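## Task

Pick up the small foam block on the desk behind the carton stack and set it on the top of the low shelf, without disturbing the stacked cartons. The robot must not tip over or be left leaning. The block must rest on the shelf unsupported; if only the robot is holding it there at the end, the goal is not met.

## Robot and tools

ROBOT. TidyBot++ is a wheeled base (0.54 m long, 0.50 m wide, 0.38 m high) carrying one seven-joint arm with a two-finger gripper. The shoulder sits 0.12 m ahead of the base centre and 0.68 m above the floor. The arm begins folded with the hand aimed down. It sticks out up to 0.08 m past the base front, and the elbow can be up to 1.15 m high. Two cameras: base_camera, fixed on the base, and wrist_camera, which follows the hand. Loose objects may occasionally get a small push from the scene.

FRAMES. Base frame: origin on the floor below the base centre, x forward, y left, z up. hand_pose is reported in this frame as the midpoint between the finger pads. Its z axis runs out along the fingers and its y axis is the closing direction. The odometry frame is the base frame where the scene began. base_odometry heading is positive to the left, from -3.142 to 3.142. It counts wheel turns, so slip shows as travel, and it drifts a few cm and degrees over many moves. base_tilt is in degrees, positive when leaning forward or right, with about 1 degree of fixed bias.

execute_actions. Arguments: actions, a list holding one action or none, and optionally cameras (base_camera, wrist_camera or all; omitted or null means all, [] means none). An empty list only returns state and pictures. An action may contain:
- base: one command only, each a relative offset from where the base last reported itself. translate_m is metres forward (+) or back, -2 to 2. strafe_m is metres left (+) or right, -2 to 2. rotate_rad is radians counter-clockwise seen from above (+), -6.3 to 6.3. A base move that would take over 8.667 s at its top speed is refused.
- joints: a map of absolute targets by name, not offsets. joint_1_rad (whole arm about vertical; positive is clockwise from above, opposite to rotate_rad), joint_3_rad, joint_5_rad and joint_7_rad accept any angle and take the short way round, so send steps under half a turn. joint_2_rad (shoulder) -2.249 to 2.249, joint_4_rad (elbow) -2.579 to 2.579, joint_6_rad (wrist) -2.099 to 2.099. gripper_pos 0 (open) to 1 (closed); the pad gap is about 85 x (1 - gripper_pos) mm. With the hand pointing down, joint_7_rad 1.57 opens the fingers to the robot's left and right. Done tolerances are ±0.039 rad for joints 1 to 4, ±0.056 for 5 to 7, ±0.03 for the gripper.
- speeds: caps for this action only, translate_m and strafe_m 0.05 to 0.5 m/s, rotate_rad 0.1 to 1.57 rad/s (top is default).
Base and joint motions in an action start together. Any key left out may still be driving toward its previous target. Unknown keys or out-of-range numbers get the whole call refused with nothing moving. No action runs past 15 s. Arm joints move at up to 1.39 rad/s (1.22 for joints 5 to 7).

ARM GEOMETRY. Upper arm 0.42 m, forearm 0.31 m, hand 0.31 m to the hand point. With joint_1_rad 0, joint_3_rad 3.14 and joint_5_rad 0 the arm stays in the base's x-z plane, and the angles from vertical (forward positive) are: upper arm = joint_2_rad, forearm = joint_2_rad - joint_4_rad, hand = that minus joint_6_rad. Sum length x sin for reach ahead of the shoulder and length x cos for height above it. A downward hand reaches at most about 0.94 m high, and only near the base. Closed fingertips extend about 20 mm beyond the hand point.

wait: seconds 0 to 10; commands nothing and returns the same report as an empty action.
zoom_image: camera (base_camera or wrist_camera) and region [x0, y0, x1, y1] in pixels of that camera's latest full image, at most 504 x 504. base_camera images are 644x364, wrist_camera 644x476 (fisheye). Calibration is given in the original; it is only approximate.
finished_scene: scene, the number of the current scene. It ends the scene for good after the robot holds the last command, reports success, and gives the next task.

RESULT LINES. base_status and joint_status tell how each motion of the last accepted action ended. done: reached (for the base, the wheels turned the commanded amount, even if slipping or blocked short). off_target: stopped away from target and may still push. contact_stop or time_out: target dropped, holding in place. gripper at 1 done means nothing held; off_target means fingers stopped on an object at the shown reading. joint command not followed with a cause line: a self-collision check withheld the arm targets (the gripper target still runs); not_followed joints may be retried each action. on_its_own lists things that moved without command. motor_effort is percent of maximum, with peak in brackets, noisy and biased. ARM HIT means a hard strike on the base or the arm itself. MOTOR HOT warns from 60 °C; OVER-TEMPERATURE FAULT at 75 °C makes the arm sink, and keys then read limit_stop_at_motor_heat, so resend targets. A torque fault (joints 1 to 4 limit 104.5 N m, 5 to 7 limit 51.3) freezes the arm and gripper 10 s and skips the rest of the call. A stop cancels later calls in that same reply.

PRACTICAL NOTES. Friction leaves joints slightly short; to correct, send last command + (wanted - read) for every joint. Holding an object makes the arm sag; never command a held arm to its read angles. Trust camera images over hand_pose, which may be 1 to 2 cm off. Avoid dropping or slamming objects, and avoid knocking the carton stack. Do not drive while the arm is caught on something high (about 0.8 m up) or the robot can tip; pulling the arm back or backing away rights it. A blocked base keeps shoving. The robot holds its last command while you think, and shorter robot motion time is better.

Each tool is called after "Request:" as name([rows], argument=value, ...), one row to a line, values as JSON.

## Session

Request:
execute_actions(actions=[])

Scene clock: 0.00 s.
base_odometry: x=+0.000 y=+0.000 heading=+0.000 (m, m, rad; odometry frame)
base_tilt: forward=-0.3 right=+0.0 (deg)
base_status: not commanded
joint_positions: joint_1_rad=+0.043 joint_2_rad=-0.402 joint_3_rad=+3.105 joint_4_rad=-2.520 joint_5_rad=+0.028 joint_6_rad=-0.878 joint_7_rad=+1.614 gripper_pos=+0.000
joint_status: not commanded
motor_effort: joint_1_rad=-1 joint_2_rad=+0 joint_3_rad=+0 joint_4_rad=+16 joint_5_rad=+0 joint_6_rad=+1 joint_7_rad=-1 (%)
hand_pose: x=+0.2677 y=-0.0079 z=+0.5975 quat_wxyz=(+0.020, +0.997, +0.026, +0.072) (m; base frame)
pictures: base_camera, wrist_camera
Images, in order (width x height): base_camera 644x364, wrist_camera 644x476.

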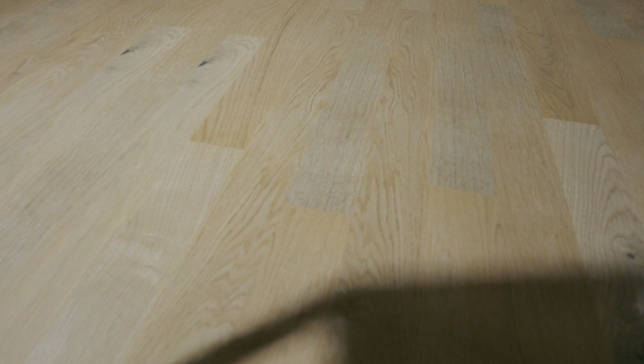

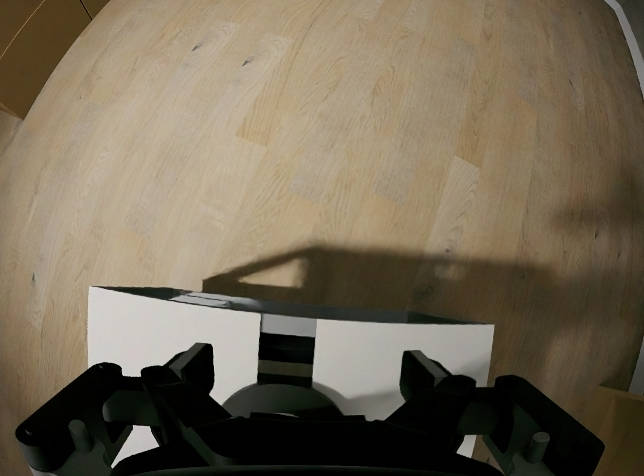

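Raise the hand to look around.

Request:
execute_actions([
  {"joints":{"joint_4_rad":-2.0,"joint_6_rad":-0.2,"joint_1_rad":-0.6}},
], cameras=["wrist_camera"])

Request:
execute_actions([
  {"joints":{"joint_1_rad":1.4}},
], cameras=["wrist_camera"])

Scene clock: 9.40 s.
base_odometry: x=+0.000 y=+0.000 heading=+0.000 (m, m, rad; odometry frame)
base_tilt: forward=-0.3 right=+0.0 (deg)
base_status: not commanded
joint_positions: joint_1_rad=-0.590 joint_2_rad=-0.402 joint_3_rad=+3.105 joint_4_rad=-2.018 joint_5_rad=+0.028 joint_6_rad=-0.225 joint_7_rad=+1.614 gripper_pos=+0.000
joint_status: all done
motor_effort: joint_1_rad=-1(1) joint_2_rad=-7(8) joint_3_rad=+1(1) joint_4_rad=+24(25) joint_5_rad=+0(1) joint_6_rad=+7(7) joint_7_rad=+0(1) (%)
hand_pose: x=+0.4815 y=+0.2652 z=+0.9715 quat_wxyz=(-0.158, +0.748, +0.273, +0.585) (m; base frame)
pictures: wrist_camera
camera_calibration (this result's frames):
wrist_camera: T_world_to_cam=[[0.549492, -0.819479, 0.162826, -0.215238], [-0.11274, -0.265828, -0.957405, 1.12035], [0.827858, 0.507729, -0.238459, -0.162169], [0, 0, 0, 1]] pos_world=[0.378834, 0.203777, 1.06901]
Images, in order (width x height): wrist_camera 644x476.

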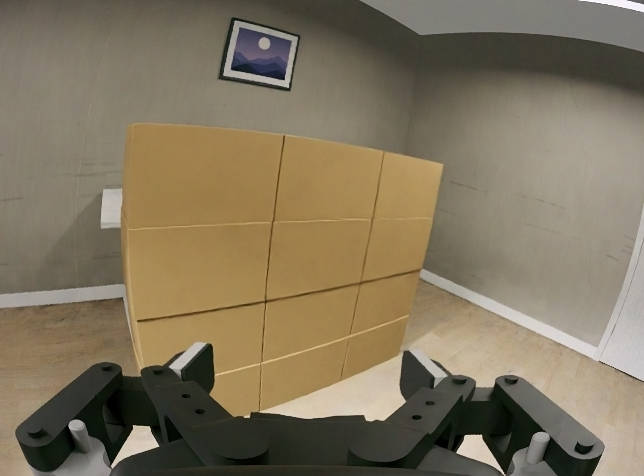

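Scene clock: 12.50 s.
base_odometry: x=+0.000 y=+0.000 heading=+0.000 (m, m, rad; odometry frame)
base_tilt: forward=-0.3 right=+0.0 (deg)
base_status: not commanded
joint_positions: joint_1_rad=+1.390 joint_2_rad=-0.402 joint_3_rad=+3.105 joint_4_rad=-2.018 joint_5_rad=+0.028 joint_6_rad=-0.225 joint_7_rad=+1.614 gripper_pos=+0.000
joint_status: all done
motor_effort: joint_1_rad=-1(2) joint_2_rad=-8(8) joint_3_rad=+1(1) joint_4_rad=+24(24) joint_5_rad=-1(0) joint_6_rad=+7(7) joint_7_rad=+0(0) (%)
hand_pose: x=+0.2182 y=-0.4381 z=+0.9715 quat_wxyz=(+0.402, +0.639, -0.475, +0.452) (m; base frame)
pictures: wrist_camera
camera_calibration (this result's frames):
wrist_camera: T_world_to_cam=[[-0.970408, -0.178313, 0.162826, -0.0343695], [-0.199076, 0.20915, -0.957405, 1.13063], [0.136663, -0.961489, -0.238459, -0.0799169], [0, 0, 0, 1]] pos_world=[0.20265, -0.319439, 1.06901]
Images, in order (width x height): wrist_camera 644x476.

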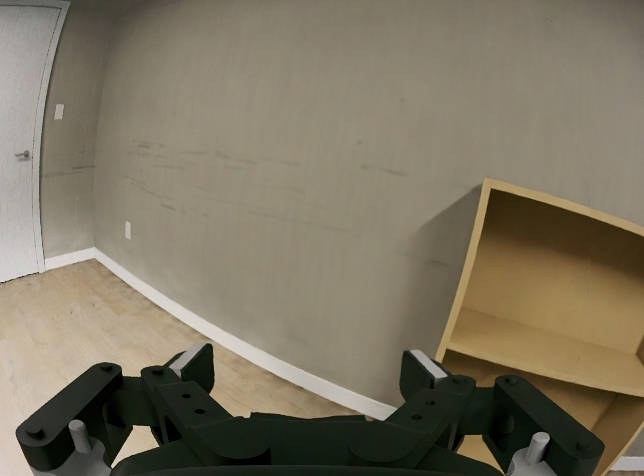

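Request:
execute_actions([
  {"joints":{"joint_1_rad":3.0}},
], cameras=["wrist_camera"])

Request:
execute_actions([
  {"joints":{"joint_1_rad":-1.7}},
], cameras=["wrist_camera"])

Request:
execute_actions([
  {"base":{"strafe_m":1.3},"joints":{"joint_1_rad":-0.3}},
])

Scene clock: 24.90 s.
base_odometry: x=+0.000 y=+0.000 heading=+0.000 (m, m, rad; odometry frame)
base_tilt: forward=-0.3 right=+0.0 (deg)
base_status: not commanded
joint_positions: joint_1_rad=+2.990 joint_2_rad=-0.402 joint_3_rad=+3.105 joint_4_rad=-2.018 joint_5_rad=+0.028 joint_6_rad=-0.225 joint_7_rad=+1.614 gripper_pos=+0.000
joint_status: all done
motor_effort: joint_1_rad=-2(1) joint_2_rad=-8(8) joint_3_rad=+1(1) joint_4_rad=+24(24) joint_5_rad=-1(0) joint_6_rad=+7(7) joint_7_rad=-1(0) (%)
hand_pose: x=-0.3218 y=-0.0864 z=+0.9715 quat_wxyz=(+0.605, +0.104, -0.789, +0.027) (m; base frame)
pictures: wrist_camera
camera_calibration (this result's frames):
wrist_camera: T_world_to_cam=[[-0.149886, 0.975203, 0.162827, -0.132012], [0.214877, 0.192881, -0.957405, 1.08137], [-0.965071, -0.108514, -0.238459, 0.0511895], [0, 0, 0, 1]] pos_world=[-0.202747, -0.074282, 1.06901]
Images, in order (width x height): wrist_camera 644x476.

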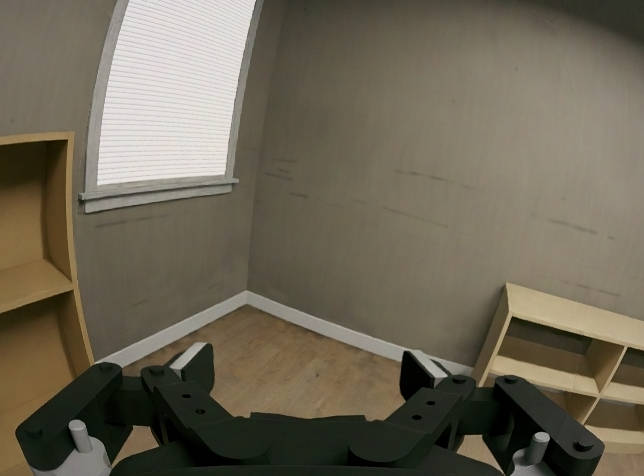

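Scene clock: 27.70 s.
base_odometry: x=+0.000 y=+0.000 heading=+0.000 (m, m, rad; odometry frame)
base_tilt: forward=-0.3 right=+0.0 (deg)
base_status: not commanded
joint_positions: joint_1_rad=+4.573 joint_2_rad=-0.402 joint_3_rad=+3.105 joint_4_rad=-2.018 joint_5_rad=+0.028 joint_6_rad=-0.225 joint_7_rad=+1.614 gripper_pos=+0.000
joint_status: all done
motor_effort: joint_1_rad=-1(2) joint_2_rad=-8(7) joint_3_rad=+1(1) joint_4_rad=+24(24) joint_5_rad=-1(1) joint_6_rad=+7(7) joint_7_rad=+0(1) (%)
hand_pose: x=+0.0380 y=+0.4418 z=+0.9715 quat_wxyz=(+0.444, -0.488, -0.629, -0.411) (m; base frame)
pictures: wrist_camera
camera_calibration (this result's frames):
wrist_camera: T_world_to_cam=[[0.976975, 0.137871, 0.162826, -0.266108], [0.190221, -0.217235, -0.957405, 1.0843], [-0.0966264, 0.966334, -0.238459, -0.0521554], [0, 0, 0, 1]] pos_world=[0.048684, 0.322637, 1.06901]
Images, in order (width x height): wrist_camera 644x476.

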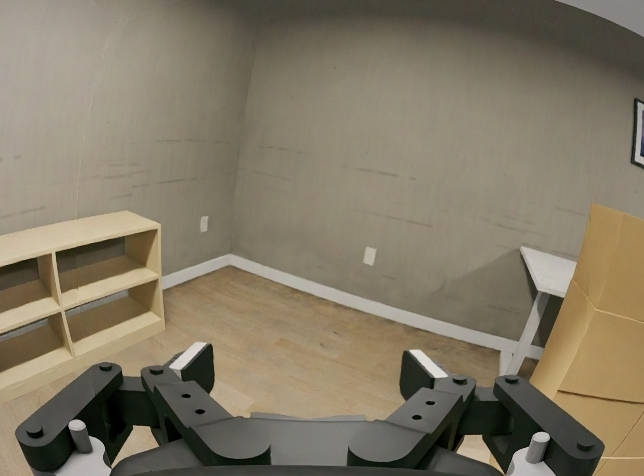

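Scene clock: 31.67 s.
base_odometry: x=+0.001 y=+1.300 heading=-0.001 (m, m, rad; odometry frame)
base_tilt: forward=-0.3 right=+0.0 (deg)
base_status: done
joint_positions: joint_1_rad=+5.973 joint_2_rad=-0.402 joint_3_rad=+3.105 joint_4_rad=-2.018 joint_5_rad=+0.028 joint_6_rad=-0.225 joint_7_rad=+1.614 gripper_pos=+0.000
joint_status: all done
motor_effort: joint_1_rad=-1(1) joint_2_rad=-8(9) joint_3_rad=+1(2) joint_4_rad=+24(24) joint_5_rad=+0(1) joint_6_rad=+7(7) joint_7_rad=-1(1) (%)
hand_pose: x=+0.5406 y=+0.1548 z=+0.9716 quat_wxyz=(+0.074, -0.778, -0.166, -0.601) (m; base frame)
pictures: base_camera, wrist_camera
camera_calibration (this result's frames):
wrist_camera: T_world_to_cam=[[0.301738, -0.939385, 0.162822, -0.185752], [-0.181627, -0.224293, -0.957447, 1.12861], [0.935931, 0.259325, -0.238295, -0.1752], [0, 0, 0, 1]] pos_world=[0.42501, 0.12408, 1.06908]
Images, in order (width x height): base_camera 644x364, wrist_camera 644x476.

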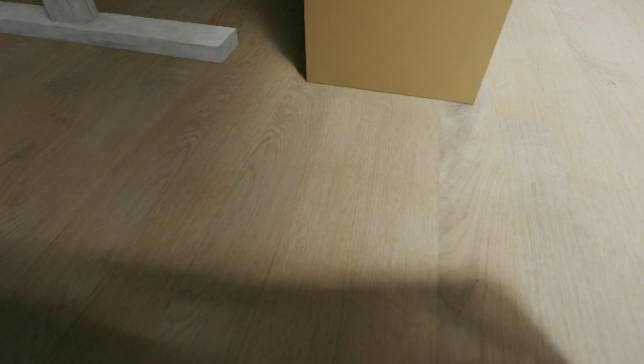

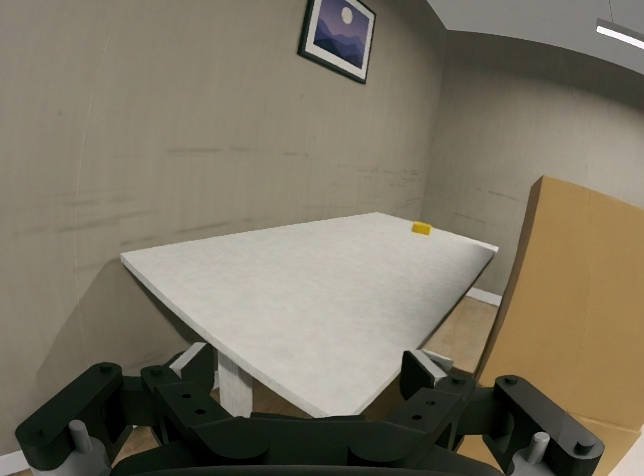

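Request:
execute_actions([
  {"base":{"rotate_rad":-0.22}},
], cameras=[])

Request:
execute_actions([
  {"base":{"strafe_m":-0.65},"joints":{"joint_1_rad":0}},
], cameras=[])

Request:
execute_actions([
  {"base":{"translate_m":2}},
])

Scene clock: 48.73 s.
base_odometry: x=+0.001 y=+1.300 heading=-0.220 (m, m, rad; odometry frame)
base_tilt: forward=-0.3 right=+0.0 (deg)
base_status: done
joint_positions: joint_1_rad=+5.978 joint_2_rad=-0.402 joint_3_rad=+3.105 joint_4_rad=-2.018 joint_5_rad=+0.028 joint_6_rad=-0.225 joint_7_rad=+1.614 gripper_pos=+0.000
joint_status: not commanded
motor_effort: joint_1_rad=-1(0) joint_2_rad=-7(8) joint_3_rad=+1(2) joint_4_rad=+24(24) joint_5_rad=-1(1) joint_6_rad=+7(7) joint_7_rad=+0(1) (%)
hand_pose: x=+0.5415 y=+0.1525 z=+0.9716 quat_wxyz=(+0.073, -0.779, -0.164, -0.601) (m; base frame)
pictures: none
No camera images: the call's "cameras" was empty. Leave "cameras" out to get every camera's image.

Scene clock: 51.37 s.
base_odometry: x=-0.142 y=+0.666 heading=-0.221 (m, m, rad; odometry frame)
base_tilt: forward=-0.3 right=+0.0 (deg)
base_status: done
joint_positions: joint_1_rad=+6.274 joint_2_rad=-0.402 joint_3_rad=+3.105 joint_4_rad=-2.018 joint_5_rad=+0.028 joint_6_rad=-0.225 joint_7_rad=+1.614 gripper_pos=+0.000
joint_status: all done
motor_effort: joint_1_rad=-1(0) joint_2_rad=-7(9) joint_3_rad=+0(3) joint_4_rad=+24(24) joint_5_rad=-1(1) joint_6_rad=+7(7) joint_7_rad=-1(1) (%)
hand_pose: x=+0.5676 y=+0.0228 z=+0.9716 quat_wxyz=(-0.016, -0.794, -0.047, -0.605) (m; base frame)
pictures: none
No camera images: the call's "cameras" was empty. Leave "cameras" out to get every camera's image.

Scene clock: 56.73 s.
base_odometry: x=+1.810 y=+0.227 heading=-0.221 (m, m, rad; odometry frame)
base_tilt: forward=-0.3 right=+0.0 (deg)
base_status: done
joint_positions: joint_1_rad=+6.274 joint_2_rad=-0.402 joint_3_rad=+3.105 joint_4_rad=-2.017 joint_5_rad=+0.028 joint_6_rad=-0.225 joint_7_rad=+1.614 gripper_pos=+0.000
joint_status: not commanded
motor_effort: joint_1_rad=-1(1) joint_2_rad=-7(11) joint_3_rad=+0(1) joint_4_rad=+24(25) joint_5_rad=+0(1) joint_6_rad=+7(7) joint_7_rad=+0(0) (%)
hand_pose: x=+0.5677 y=+0.0228 z=+0.9721 quat_wxyz=(-0.016, -0.794, -0.047, -0.606) (m; base frame)
pictures: base_camera, wrist_camera
camera_calibration (this result's frames):
wrist_camera: T_world_to_cam=[[0.00941188, -0.986622, 0.162752, -0.150915], [-0.23902, -0.160261, -0.957698, 1.13576], [0.970969, -0.0298872, -0.237331, -0.180377], [0, 0, 0, 1]] pos_world=[0.44803, 0.0277304, 1.06947]
Images, in order (width x height): base_camera 644x364, wrist_camera 644x476.

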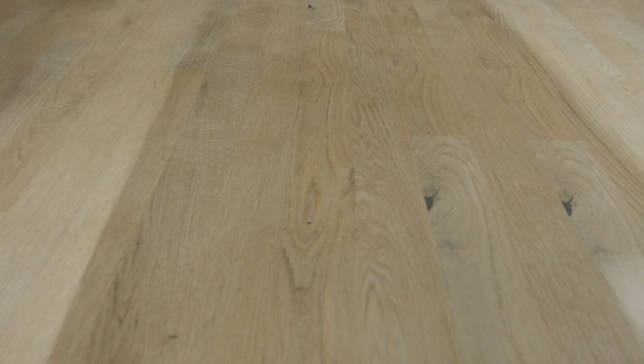

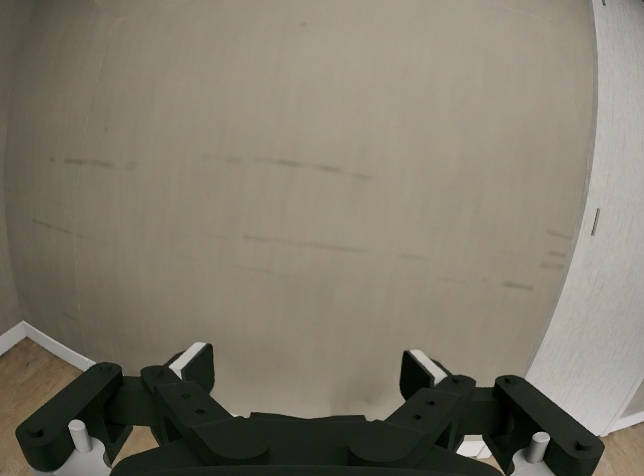

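Request:
execute_actions([
  {"base":{"rotate_rad":-3.14}},
], cameras=[])

Request:
execute_actions([
  {"base":{"translate_m":-0.8},"joints":{"joint_1_rad":1.0,"joint_6_rad":-0.5}},
])

Scene clock: 67.13 s.
base_odometry: x=+1.810 y=+0.227 heading=+2.923 (m, m, rad; odometry frame)
base_tilt: forward=-0.3 right=+0.0 (deg)
base_status: done
joint_positions: joint_1_rad=+6.277 joint_2_rad=-0.402 joint_3_rad=+3.105 joint_4_rad=-2.017 joint_5_rad=+0.028 joint_6_rad=-0.225 joint_7_rad=+1.614 gripper_pos=+0.000
joint_status: not commanded
motor_effort: joint_1_rad=-1(0) joint_2_rad=-7(9) joint_3_rad=+0(3) joint_4_rad=+24(24) joint_5_rad=-2(1) joint_6_rad=+7(7) joint_7_rad=-1(1) (%)
hand_pose: x=+0.5677 y=+0.0216 z=+0.9721 quat_wxyz=(-0.017, -0.794, -0.046, -0.606) (m; base frame)
pictures: none
No camera images: the call's "cameras" was empty. Leave "cameras" out to get every camera's image.

Scene clock: 70.03 s.
base_odometry: x=+2.591 y=+0.052 heading=+2.922 (m, m, rad; odometry frame)
base_tilt: forward=-0.3 right=+0.0 (deg)
base_status: done
joint_positions: joint_1_rad=+7.275 joint_2_rad=-0.402 joint_3_rad=+3.105 joint_4_rad=-2.016 joint_5_rad=+0.028 joint_6_rad=-0.471 joint_7_rad=+1.614 gripper_pos=+0.000
joint_status: all done
motor_effort: joint_1_rad=-2(3) joint_2_rad=-7(13) joint_3_rad=+1(2) joint_4_rad=+24(25) joint_5_rad=+0(1) joint_6_rad=+6(7) joint_7_rad=+0(1) (%)
hand_pose: x=+0.3611 y=-0.3433 z=+0.9017 quat_wxyz=(-0.257, -0.780, +0.372, -0.433) (m; base frame)
pictures: base_camera, wrist_camera
camera_calibration (this result's frames):
wrist_camera: T_world_to_cam=[[-0.807801, -0.565187, 0.167397, -0.0631395], [-0.391818, 0.302681, -0.868829, 1.09422], [0.440382, -0.76743, -0.465956, 0.137109], [0, 0, 0, 1]] pos_world=[0.317351, -0.261664, 1.02515]
Images, in order (width x height): base_camera 644x364, wrist_camera 644x476.

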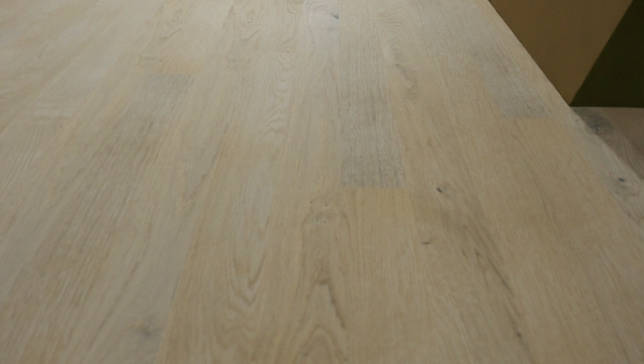

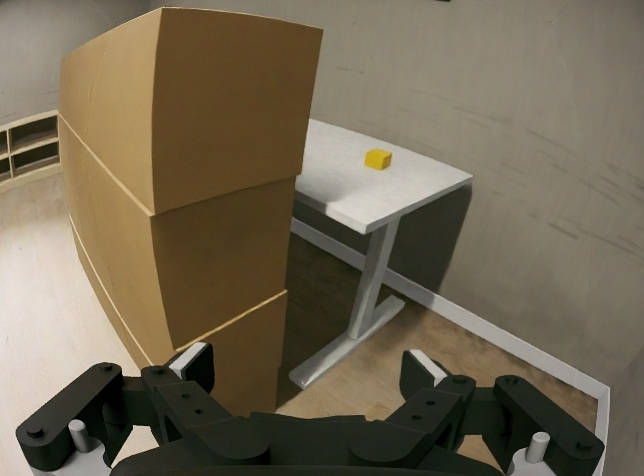

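Request:
execute_actions([
  {"base":{"strafe_m":-1.25},"joints":{"joint_1_rad":0.0,"joint_6_rad":-0.7}},
])

Scene clock: 80.33 s.
base_odometry: x=+2.863 y=+1.273 heading=+2.922 (m, m, rad; odometry frame)
base_tilt: forward=-0.3 right=+0.1 (deg)
base_status: done
joint_positions: joint_1_rad=+6.294 joint_2_rad=-0.402 joint_3_rad=+3.105 joint_4_rad=-2.016 joint_5_rad=+0.028 joint_6_rad=-0.670 joint_7_rad=+1.614 gripper_pos=+0.000
joint_status: all done
motor_effort: joint_1_rad=-1(0) joint_2_rad=-7(8) joint_3_rad=+1(2) joint_4_rad=+23(24) joint_5_rad=-1(0) joint_6_rad=+5(7) joint_7_rad=+0(0) (%)
hand_pose: x=+0.5034 y=+0.0073 z=+0.8514 quat_wxyz=(-0.023, -0.909, -0.039, -0.415) (m; base frame)
pictures: base_camera, wrist_camera
camera_calibration (this result's frames):
wrist_camera: T_world_to_cam=[[0.045444, -0.985145, 0.165604, -0.1665], [-0.632578, -0.156682, -0.758483, 1.03078], [0.773162, -0.0702887, -0.630301, 0.287345], [0, 0, 0, 1]] pos_world=[0.437453, 0.0176751, 0.990517]
Images, in order (width x height): base_camera 644x364, wrist_camera 644x476.

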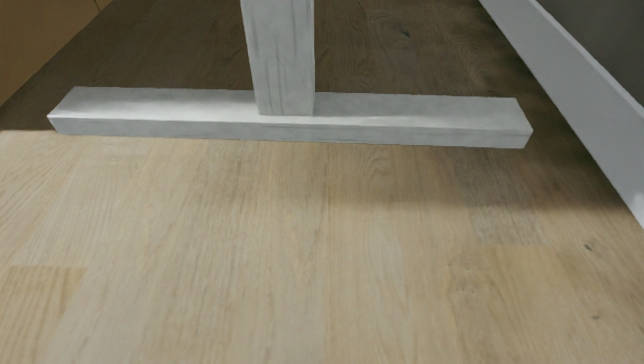

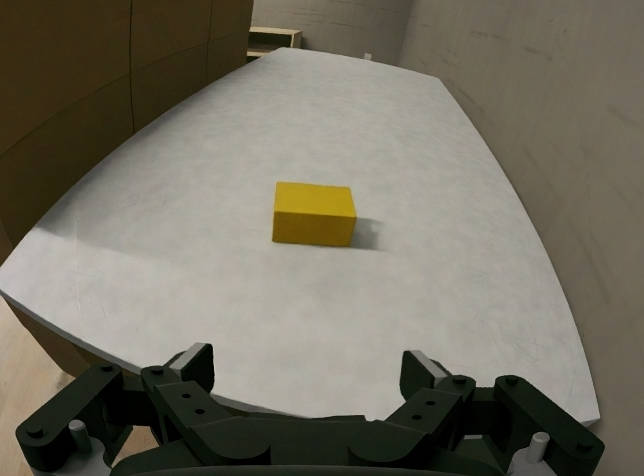

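Request:
execute_actions([
  {"joints":{"joint_2_rad":0.254,"joint_3_rad":3.14,"joint_5_rad":0,"joint_4_rad":-0.907,"joint_6_rad":-1.98,"joint_7_rad":0}},
], cameras=[])

Request:
execute_actions([
  {"base":{"translate_m":0.25}},
], cameras=["wrist_camera"])

Scene clock: 95.97 s.
base_odometry: x=+2.863 y=+1.273 heading=+2.922 (m, m, rad; odometry frame)
base_tilt: forward=-0.3 right=+0.0 (deg)
base_status: not commanded
joint_positions: joint_1_rad=+6.294 joint_2_rad=+0.232 joint_3_rad=+3.122 joint_4_rad=-0.929 joint_5_rad=+0.028 joint_6_rad=-1.952 joint_7_rad=+0.025 gripper_pos=+0.000
joint_status: all done
motor_effort: joint_1_rad=-1(1) joint_2_rad=-24(25) joint_3_rad=+0(1) joint_4_rad=+17(23) joint_5_rad=-1(1) joint_6_rad=+0(5) joint_7_rad=+0(0) (%)
hand_pose: x=+0.5131 y=-0.0042 z=+0.9055 quat_wxyz=(+0.003, -0.715, +0.699, -0.018) (m; base frame)
pictures: none
No camera images: the call's "cameras" was empty. Leave "cameras" out to get every camera's image.

Scene clock: 97.73 s.
base_odometry: x=+2.619 y=+1.327 heading=+2.922 (m, m, rad; odometry frame)
base_tilt: forward=-0.2 right=+0.0 (deg)
base_status: done
joint_positions: joint_1_rad=+6.294 joint_2_rad=+0.247 joint_3_rad=+3.123 joint_4_rad=-0.927 joint_5_rad=+0.028 joint_6_rad=-1.953 joint_7_rad=+0.025 gripper_pos=+0.000
joint_status: not commanded
motor_effort: joint_1_rad=-1(2) joint_2_rad=-26(28) joint_3_rad=-1(1) joint_4_rad=+18(18) joint_5_rad=-1(0) joint_6_rad=-1(0) joint_7_rad=-1(0) (%)
hand_pose: x=+0.5162 y=-0.0045 z=+0.9000 quat_wxyz=(-0.003, -0.715, +0.699, -0.012) (m; base frame)
pictures: wrist_camera
camera_calibration (this result's frames):
wrist_camera: T_world_to_cam=[[-0.994863, -0.0863776, 0.052782, 0.455809], [-0.0886088, 0.995202, -0.0415017, 0.152964], [-0.0489439, -0.0459655, -0.997743, 1.06247], [0, 0, 0, 1]] pos_world=[0.519023, -0.0640212, 1.04236]
Images, in order (width x height): wrist_camera 644x476.

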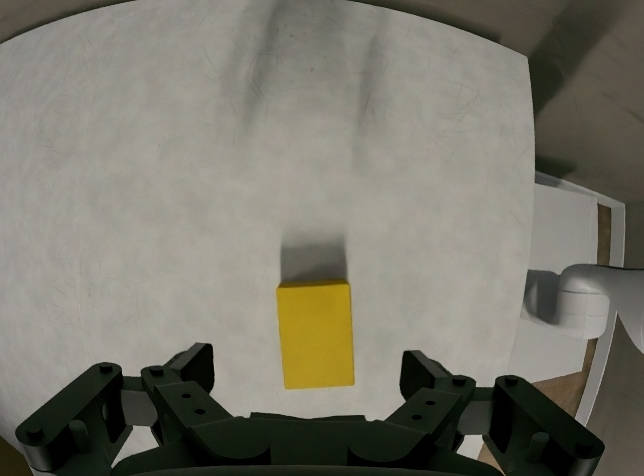

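Request:
execute_actions([
  {"joints":{"joint_2_rad":0.197,"joint_4_rad":-1.348,"joint_6_rad":-1.6,"joint_7_rad":0.15}},
], cameras=["wrist_camera"])

Scene clock: 108.60 s.
base_odometry: x=+2.619 y=+1.327 heading=+2.922 (m, m, rad; odometry frame)
base_tilt: forward=-0.3 right=+0.0 (deg)
base_status: not commanded
joint_positions: joint_1_rad=+6.294 joint_2_rad=+0.223 joint_3_rad=+3.123 joint_4_rad=-1.329 joint_5_rad=+0.028 joint_6_rad=-1.629 joint_7_rad=+0.121 gripper_pos=+0.000
joint_status: all done
motor_effort: joint_1_rad=-1(1) joint_2_rad=-24(26) joint_3_rad=+0(0) joint_4_rad=+18(19) joint_5_rad=-1(1) joint_6_rad=-1(1) joint_7_rad=-1(0) (%)
hand_pose: x=+0.5140 y=-0.0045 z=+0.7873 quat_wxyz=(-0.022, -0.751, +0.660, +0.007) (m; base frame)
pictures: wrist_camera
camera_calibration (this result's frames):
wrist_camera: T_world_to_cam=[[-0.975889, -0.189919, 0.107575, 0.406218], [-0.194644, 0.980243, -0.0351834, 0.19756], [-0.0987673, -0.0552738, -0.993574, 0.97214], [0, 0, 0, 1]] pos_world=[0.530893, -0.0627743, 0.929146]
Images, in order (width x height): wrist_camera 644x476.

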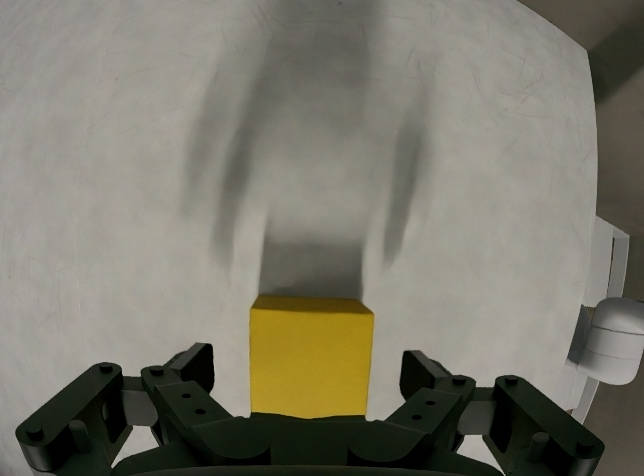

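Request:
execute_actions([
  {"joints":{"joint_4_rad":-1.49,"joint_6_rad":-1.45,"joint_7_rad":0.06}},
], cameras=["wrist_camera"])

Request:
execute_actions([
  {"joints":{"gripper_pos":1}},
], cameras=[])

Request:
execute_actions([
  {"joints":{"joint_4_rad":-1.1,"joint_6_rad":-1.8}},
], cameras=["wrist_camera"])

Scene clock: 120.57 s.
base_odometry: x=+2.619 y=+1.327 heading=+2.922 (m, m, rad; odometry frame)
base_tilt: forward=-0.2 right=+0.0 (deg)
base_status: not commanded
joint_positions: joint_1_rad=+6.294 joint_2_rad=+0.219 joint_3_rad=+3.123 joint_4_rad=-1.473 joint_5_rad=+0.028 joint_6_rad=-1.479 joint_7_rad=+0.087 gripper_pos=+0.000
joint_status: all done
motor_effort: joint_1_rad=-1(1) joint_2_rad=-24(25) joint_3_rad=-1(1) joint_4_rad=+18(18) joint_5_rad=+0(1) joint_6_rad=-1(1) joint_7_rad=+0(0) (%)
hand_pose: x=+0.5134 y=-0.0043 z=+0.7436 quat_wxyz=(-0.018, -0.741, +0.671, +0.003) (m; base frame)
pictures: wrist_camera
camera_calibration (this result's frames):
wrist_camera: T_world_to_cam=[[-0.982287, -0.160446, 0.0968005, 0.421765], [-0.164742, 0.985601, -0.0381012, 0.182537], [-0.0892935, -0.0533734, -0.994574, 0.924605], [0, 0, 0, 1]] pos_world=[0.526927, -0.0628885, 0.885716]
Images, in order (width x height): wrist_camera 644x476.

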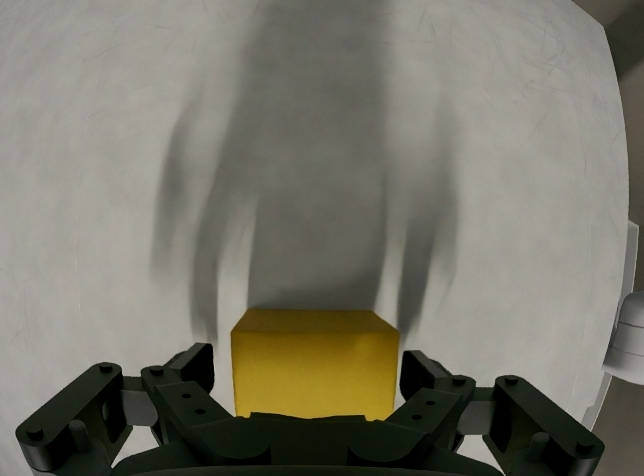

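Scene clock: 121.67 s.
base_odometry: x=+2.619 y=+1.327 heading=+2.922 (m, m, rad; odometry frame)
base_tilt: forward=-0.2 right=+0.0 (deg)
base_status: not commanded
joint_positions: joint_1_rad=+6.294 joint_2_rad=+0.207 joint_3_rad=+3.123 joint_4_rad=-1.477 joint_5_rad=+0.028 joint_6_rad=-1.478 joint_7_rad=+0.087 gripper_pos=+0.380
joint_status: gripper_pos off_target (ended at +0.380, target +1.000)
motor_effort: joint_1_rad=-1(1) joint_2_rad=-24(25) joint_3_rad=+0(1) joint_4_rad=+18(19) joint_5_rad=-1(1) joint_6_rad=-1(1) joint_7_rad=-1(2) (%)
hand_pose: x=+0.5112 y=-0.0043 z=+0.7469 quat_wxyz=(-0.016, -0.741, +0.671, +0.000) (m; base frame)
pictures: none
No camera images: the call's "cameras" was empty. Leave "cameras" out to get every camera's image.

Scene clock: 123.20 s.
base_odometry: x=+2.619 y=+1.327 heading=+2.922 (m, m, rad; odometry frame)
base_tilt: forward=-0.2 right=+0.0 (deg)
base_status: not commanded
joint_positions: joint_1_rad=+6.294 joint_2_rad=+0.207 joint_3_rad=+3.123 joint_4_rad=-1.120 joint_5_rad=+0.028 joint_6_rad=-1.772 joint_7_rad=+0.087 gripper_pos=+0.380
joint_status: all done
motor_effort: joint_1_rad=-1(1) joint_2_rad=-24(26) joint_3_rad=+0(0) joint_4_rad=+18(19) joint_5_rad=-1(1) joint_6_rad=+0(1) joint_7_rad=+0(0) (%)
hand_pose: x=+0.5237 y=-0.0045 z=+0.8584 quat_wxyz=(+0.006, -0.738, +0.675, -0.023) (m; base frame)
pictures: wrist_camera
camera_calibration (this result's frames):
wrist_camera: T_world_to_cam=[[-0.987987, -0.152261, 0.0264147, 0.484177], [-0.153403, 0.986968, -0.0486023, 0.191898], [-0.0186702, -0.0520705, -0.998469, 1.00608], [0, 0, 0, 1]] pos_world=[0.526582, -0.0632887, 1.00108]
Images, in order (width x height): wrist_camera 644x476.

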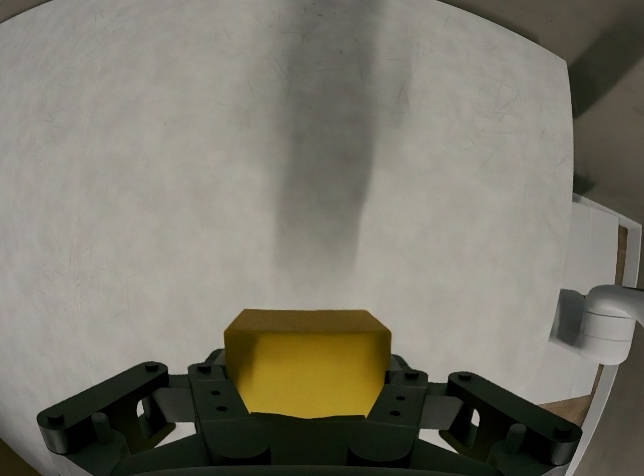

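Request:
execute_actions([
  {"base":{"translate_m":-0.25},"joints":{"joint_7_rad":1.57}},
], cameras=[])

Request:
execute_actions([
  {"base":{"strafe_m":1.25}},
], cameras=[])

Request:
execute_actions([
  {"base":{"translate_m":2},"joints":{"joint_6_rad":-1.1}},
], cameras=[])

Request:
execute_actions([
  {"base":{"translate_m":0.8}},
])

Scene clock: 135.90 s.
base_odometry: x=+2.863 y=+1.273 heading=+2.922 (m, m, rad; odometry frame)
base_tilt: forward=-0.3 right=+0.1 (deg)
base_status: done
joint_positions: joint_1_rad=+6.291 joint_2_rad=+0.199 joint_3_rad=+3.125 joint_4_rad=-1.119 joint_5_rad=+0.028 joint_6_rad=-1.774 joint_7_rad=+1.563 gripper_pos=+0.380
joint_status: all done
motor_effort: joint_1_rad=-1(1) joint_2_rad=-22(30) joint_3_rad=+0(1) joint_4_rad=+18(19) joint_5_rad=-1(0) joint_6_rad=+0(1) joint_7_rad=+0(1) (%)
hand_pose: x=+0.5216 y=-0.0042 z=+0.8620 quat_wxyz=(-0.012, -1.000, +0.003, -0.025) (m; base frame)
pictures: none
No camera images: the call's "cameras" was empty. Leave "cameras" out to get every camera's image.

Scene clock: 139.77 s.
base_odometry: x=+2.591 y=+0.053 heading=+2.922 (m, m, rad; odometry frame)
base_tilt: forward=-0.3 right=+0.0 (deg)
base_status: done
joint_positions: joint_1_rad=+6.285 joint_2_rad=+0.199 joint_3_rad=+3.129 joint_4_rad=-1.119 joint_5_rad=+0.028 joint_6_rad=-1.774 joint_7_rad=+1.563 gripper_pos=+0.380
joint_status: not commanded
motor_effort: joint_1_rad=+0(4) joint_2_rad=-24(26) joint_3_rad=+0(2) joint_4_rad=+19(19) joint_5_rad=-1(0) joint_6_rad=+0(0) joint_7_rad=-1(1) (%)
hand_pose: x=+0.5217 y=-0.0035 z=+0.8621 quat_wxyz=(-0.012, -1.000, +0.002, -0.025) (m; base frame)
pictures: none
No camera images: the call's "cameras" was empty. Leave "cameras" out to get every camera's image.

Scene clock: 145.07 s.
base_odometry: x=+0.639 y=+0.488 heading=+2.922 (m, m, rad; odometry frame)
base_tilt: forward=-0.3 right=+0.0 (deg)
base_status: done
joint_positions: joint_1_rad=+6.285 joint_2_rad=+0.198 joint_3_rad=+3.129 joint_4_rad=-1.116 joint_5_rad=+0.028 joint_6_rad=-1.112 joint_7_rad=+1.563 gripper_pos=+0.380
joint_status: all done
motor_effort: joint_1_rad=-1(2) joint_2_rad=-26(31) joint_3_rad=+0(1) joint_4_rad=+21(23) joint_5_rad=-1(0) joint_6_rad=+5(6) joint_7_rad=+0(0) (%)
hand_pose: x=+0.7099 y=-0.0011 z=+0.9396 quat_wxyz=(-0.010, -0.937, -0.002, -0.350) (m; base frame)
pictures: none
No camera images: the call's "cameras" was empty. Leave "cameras" out to get every camera's image.

Scene clock: 147.97 s.
base_odometry: x=-0.142 y=+0.662 heading=+2.922 (m, m, rad; odometry frame)
base_tilt: forward=-0.2 right=+0.0 (deg)
base_status: done
joint_positions: joint_1_rad=+6.285 joint_2_rad=+0.198 joint_3_rad=+3.129 joint_4_rad=-1.116 joint_5_rad=+0.028 joint_6_rad=-1.112 joint_7_rad=+1.563 gripper_pos=+0.380
joint_status: not commanded
motor_effort: joint_1_rad=-1(1) joint_2_rad=-26(31) joint_3_rad=+0(1) joint_4_rad=+21(23) joint_5_rad=-1(1) joint_6_rad=+5(5) joint_7_rad=+0(0) (%)
hand_pose: x=+0.7099 y=-0.0011 z=+0.9397 quat_wxyz=(-0.010, -0.937, -0.002, -0.350) (m; base frame)
pictures: base_camera, wrist_camera
camera_calibration (this result's frames):
wrist_camera: T_world_to_cam=[[0.00358472, -0.993808, 0.11105, -0.11781], [-0.739987, -0.0773308, -0.668162, 1.21851], [0.672612, -0.0797803, -0.735682, 0.353141], [0, 0, 0, 1]] pos_world=[0.664576, 0.00532178, 1.08704]
Images, in order (width x height): base_camera 644x364, wrist_camera 644x476.

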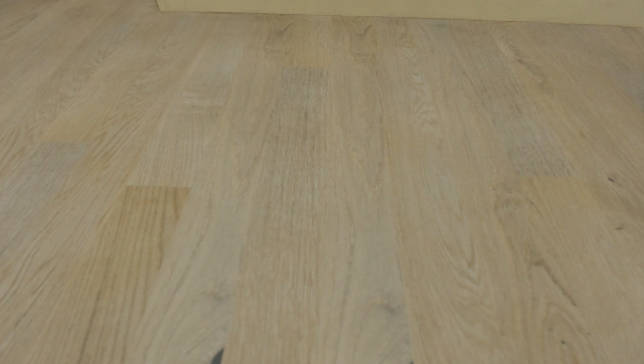

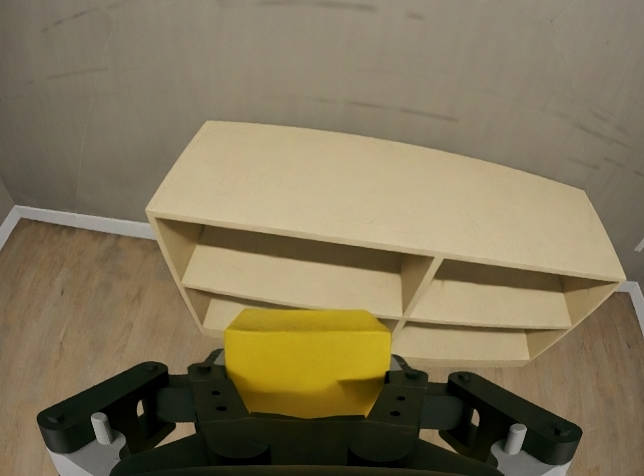

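Request:
execute_actions([
  {"base":{"translate_m":0.72},"joints":{"joint_6_rad":-1.8}},
], cameras=[])

Request:
execute_actions([
  {"joints":{"joint_2_rad":0.345,"joint_4_rad":-1.606,"joint_6_rad":-1.19}},
])

Scene clock: 161.23 s.
base_odometry: x=-0.845 y=+0.819 heading=+2.922 (m, m, rad; odometry frame)
base_tilt: forward=-0.2 right=+0.0 (deg)
base_status: done
joint_positions: joint_1_rad=+6.285 joint_2_rad=+0.197 joint_3_rad=+3.129 joint_4_rad=-1.114 joint_5_rad=+0.028 joint_6_rad=-1.794 joint_7_rad=+1.563 gripper_pos=+0.380
joint_status: all done
motor_effort: joint_1_rad=-1(2) joint_2_rad=-22(28) joint_3_rad=-1(1) joint_4_rad=+18(22) joint_5_rad=+0(0) joint_6_rad=+0(5) joint_7_rad=+0(1) (%)
hand_pose: x=+0.5166 y=-0.0035 z=+0.8641 quat_wxyz=(-0.012, -1.000, +0.002, -0.018) (m; base frame)
pictures: none
No camera images: the call's "cameras" was empty. Leave "cameras" out to get every camera's image.

Scene clock: 162.93 s.
base_odometry: x=-0.845 y=+0.819 heading=+2.922 (m, m, rad; odometry frame)
base_tilt: forward=-0.2 right=+0.0 (deg)
base_status: not commanded
joint_positions: joint_1_rad=+6.285 joint_2_rad=+0.330 joint_3_rad=+3.129 joint_4_rad=-1.588 joint_5_rad=+0.028 joint_6_rad=-1.218 joint_7_rad=+1.563 gripper_pos=+0.380
joint_status: all done
motor_effort: joint_1_rad=-1(1) joint_2_rad=-28(30) joint_3_rad=+0(1) joint_4_rad=+18(19) joint_5_rad=-1(1) joint_6_rad=+0(0) joint_7_rad=+0(1) (%)
hand_pose: x=+0.5524 y=-0.0025 z=+0.6616 quat_wxyz=(-0.011, -1.000, -0.006, -0.003) (m; base frame)
pictures: base_camera, wrist_camera
camera_calibration (this result's frames):
wrist_camera: T_world_to_cam=[[0.0760573, -0.993273, 0.0873117, -0.112105], [-0.996667, -0.0783223, -0.0228106, 0.630873], [0.0294956, -0.0852858, -0.99592, 0.781781], [0, 0, 0, 1]] pos_world=[0.614238, 0.00473511, 0.80277]
Images, in order (width x height): base_camera 644x364, wrist_camera 644x476.

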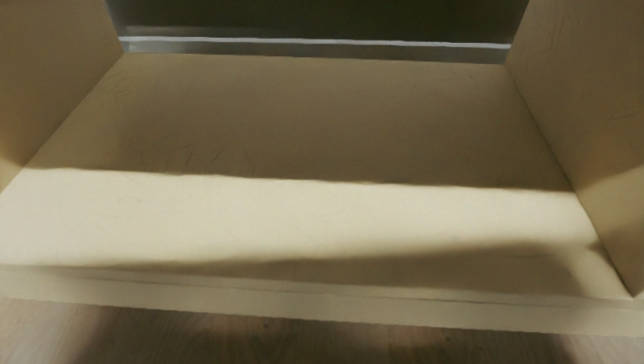

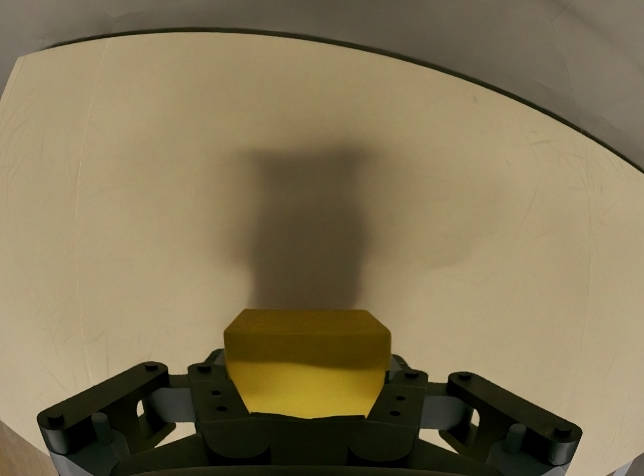

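Request:
execute_actions([
  {"joints":{"joint_2_rad":0.425,"joint_6_rad":-1.11}},
], cameras=["wrist_camera"])

Scene clock: 170.57 s.
base_odometry: x=-0.845 y=+0.819 heading=+2.922 (m, m, rad; odometry frame)
base_tilt: forward=-0.2 right=+0.0 (deg)
base_status: not commanded
joint_positions: joint_1_rad=+6.285 joint_2_rad=+0.391 joint_3_rad=+3.129 joint_4_rad=-1.587 joint_5_rad=+0.028 joint_6_rad=-1.134 joint_7_rad=+1.563 gripper_pos=+0.380
joint_status: all done
motor_effort: joint_1_rad=-1(0) joint_2_rad=-20(30) joint_3_rad=-1(1) joint_4_rad=+10(18) joint_5_rad=-2(2) joint_6_rad=-1(7) joint_7_rad=+0(1) (%)
hand_pose: x=+0.5772 y=-0.0020 z=+0.6352 quat_wxyz=(-0.010, -1.000, -0.007, -0.015) (m; base frame)
pictures: wrist_camera
camera_calibration (this result's frames):
wrist_camera: T_world_to_cam=[[0.0756997, -0.993293, 0.0873997, -0.11101], [-0.995662, -0.0800533, -0.047427, 0.670063], [0.0541055, -0.0834303, -0.995044, 0.740112], [0, 0, 0, 1]] pos_world=[0.635515, 0.0051229, 0.777925]
Images, in order (width x height): wrist_camera 644x476.

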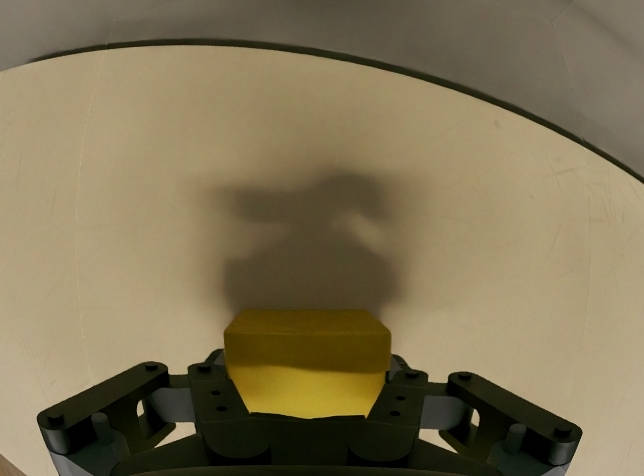

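Contact.

Request:
execute_actions([
  {"joints":{"gripper_pos":0}},
], cameras=[])

Request:
execute_actions([
  {"joints":{"joint_2_rad":0.2}},
], cameras=["wrist_camera"])

Request:
finished_scene(scene=1)

Scene clock: 198.90 s.
base_odometry: x=-0.845 y=+0.819 heading=+2.922 (m, m, rad; odometry frame)
base_tilt: forward=-0.3 right=+0.0 (deg)
base_status: not commanded
joint_positions: joint_1_rad=+6.285 joint_2_rad=+0.413 joint_3_rad=+3.129 joint_4_rad=-1.592 joint_5_rad=+0.028 joint_6_rad=-1.134 joint_7_rad=+1.563 gripper_pos=+0.000
joint_status: all done
motor_effort: joint_1_rad=-1(1) joint_2_rad=-30(31) joint_3_rad=-1(1) joint_4_rad=+16(17) joint_5_rad=-1(1) joint_6_rad=+0(1) joint_7_rad=-1(0) (%)
hand_pose: x=+0.5738 y=-0.0020 z=+0.6237 quat_wxyz=(-0.010, -1.000, -0.007, -0.001) (m; base frame)
pictures: none
No camera images: the call's "cameras" was empty. Leave "cameras" out to get every camera's image.

Scene clock: 200.13 s.
base_odometry: x=-0.845 y=+0.819 heading=+2.922 (m, m, rad; odometry frame)
base_tilt: forward=-0.2 right=+0.0 (deg)
base_status: not commanded
joint_positions: joint_1_rad=+6.285 joint_2_rad=+0.205 joint_3_rad=+3.129 joint_4_rad=-1.592 joint_5_rad=+0.028 joint_6_rad=-1.134 joint_7_rad=+1.563 gripper_pos=+0.000
joint_status: all done
motor_effort: joint_1_rad=-1(1) joint_2_rad=-26(33) joint_3_rad=+0(1) joint_4_rad=+20(19) joint_5_rad=-1(1) joint_6_rad=+1(1) joint_7_rad=-1(0) (%)
hand_pose: x=+0.5760 y=-0.0020 z=+0.7187 quat_wxyz=(-0.011, -0.994, -0.006, -0.105) (m; base frame)
pictures: wrist_camera
camera_calibration (this result's frames):
wrist_camera: T_world_to_cam=[[0.0587368, -0.993253, 0.0999895, -0.117509], [-0.97089, -0.0801376, -0.225724, 0.786766], [0.232214, -0.0838205, -0.969046, 0.701931], [0, 0, 0, 1]] pos_world=[0.607768, 0.00516991, 0.869545]
Images, in order (width x height): wrist_camera 644x476.

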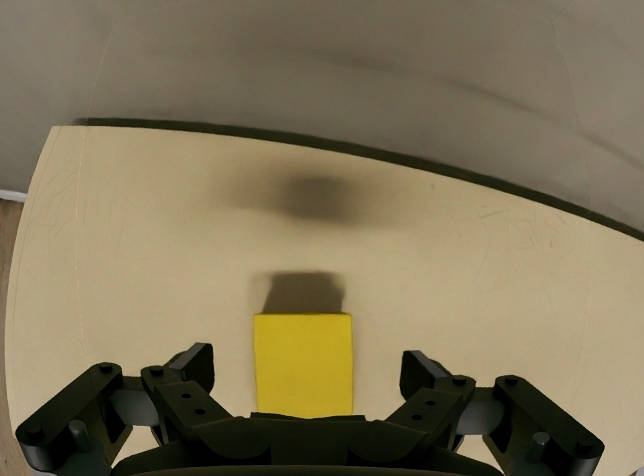

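The scene is finished: the task was done.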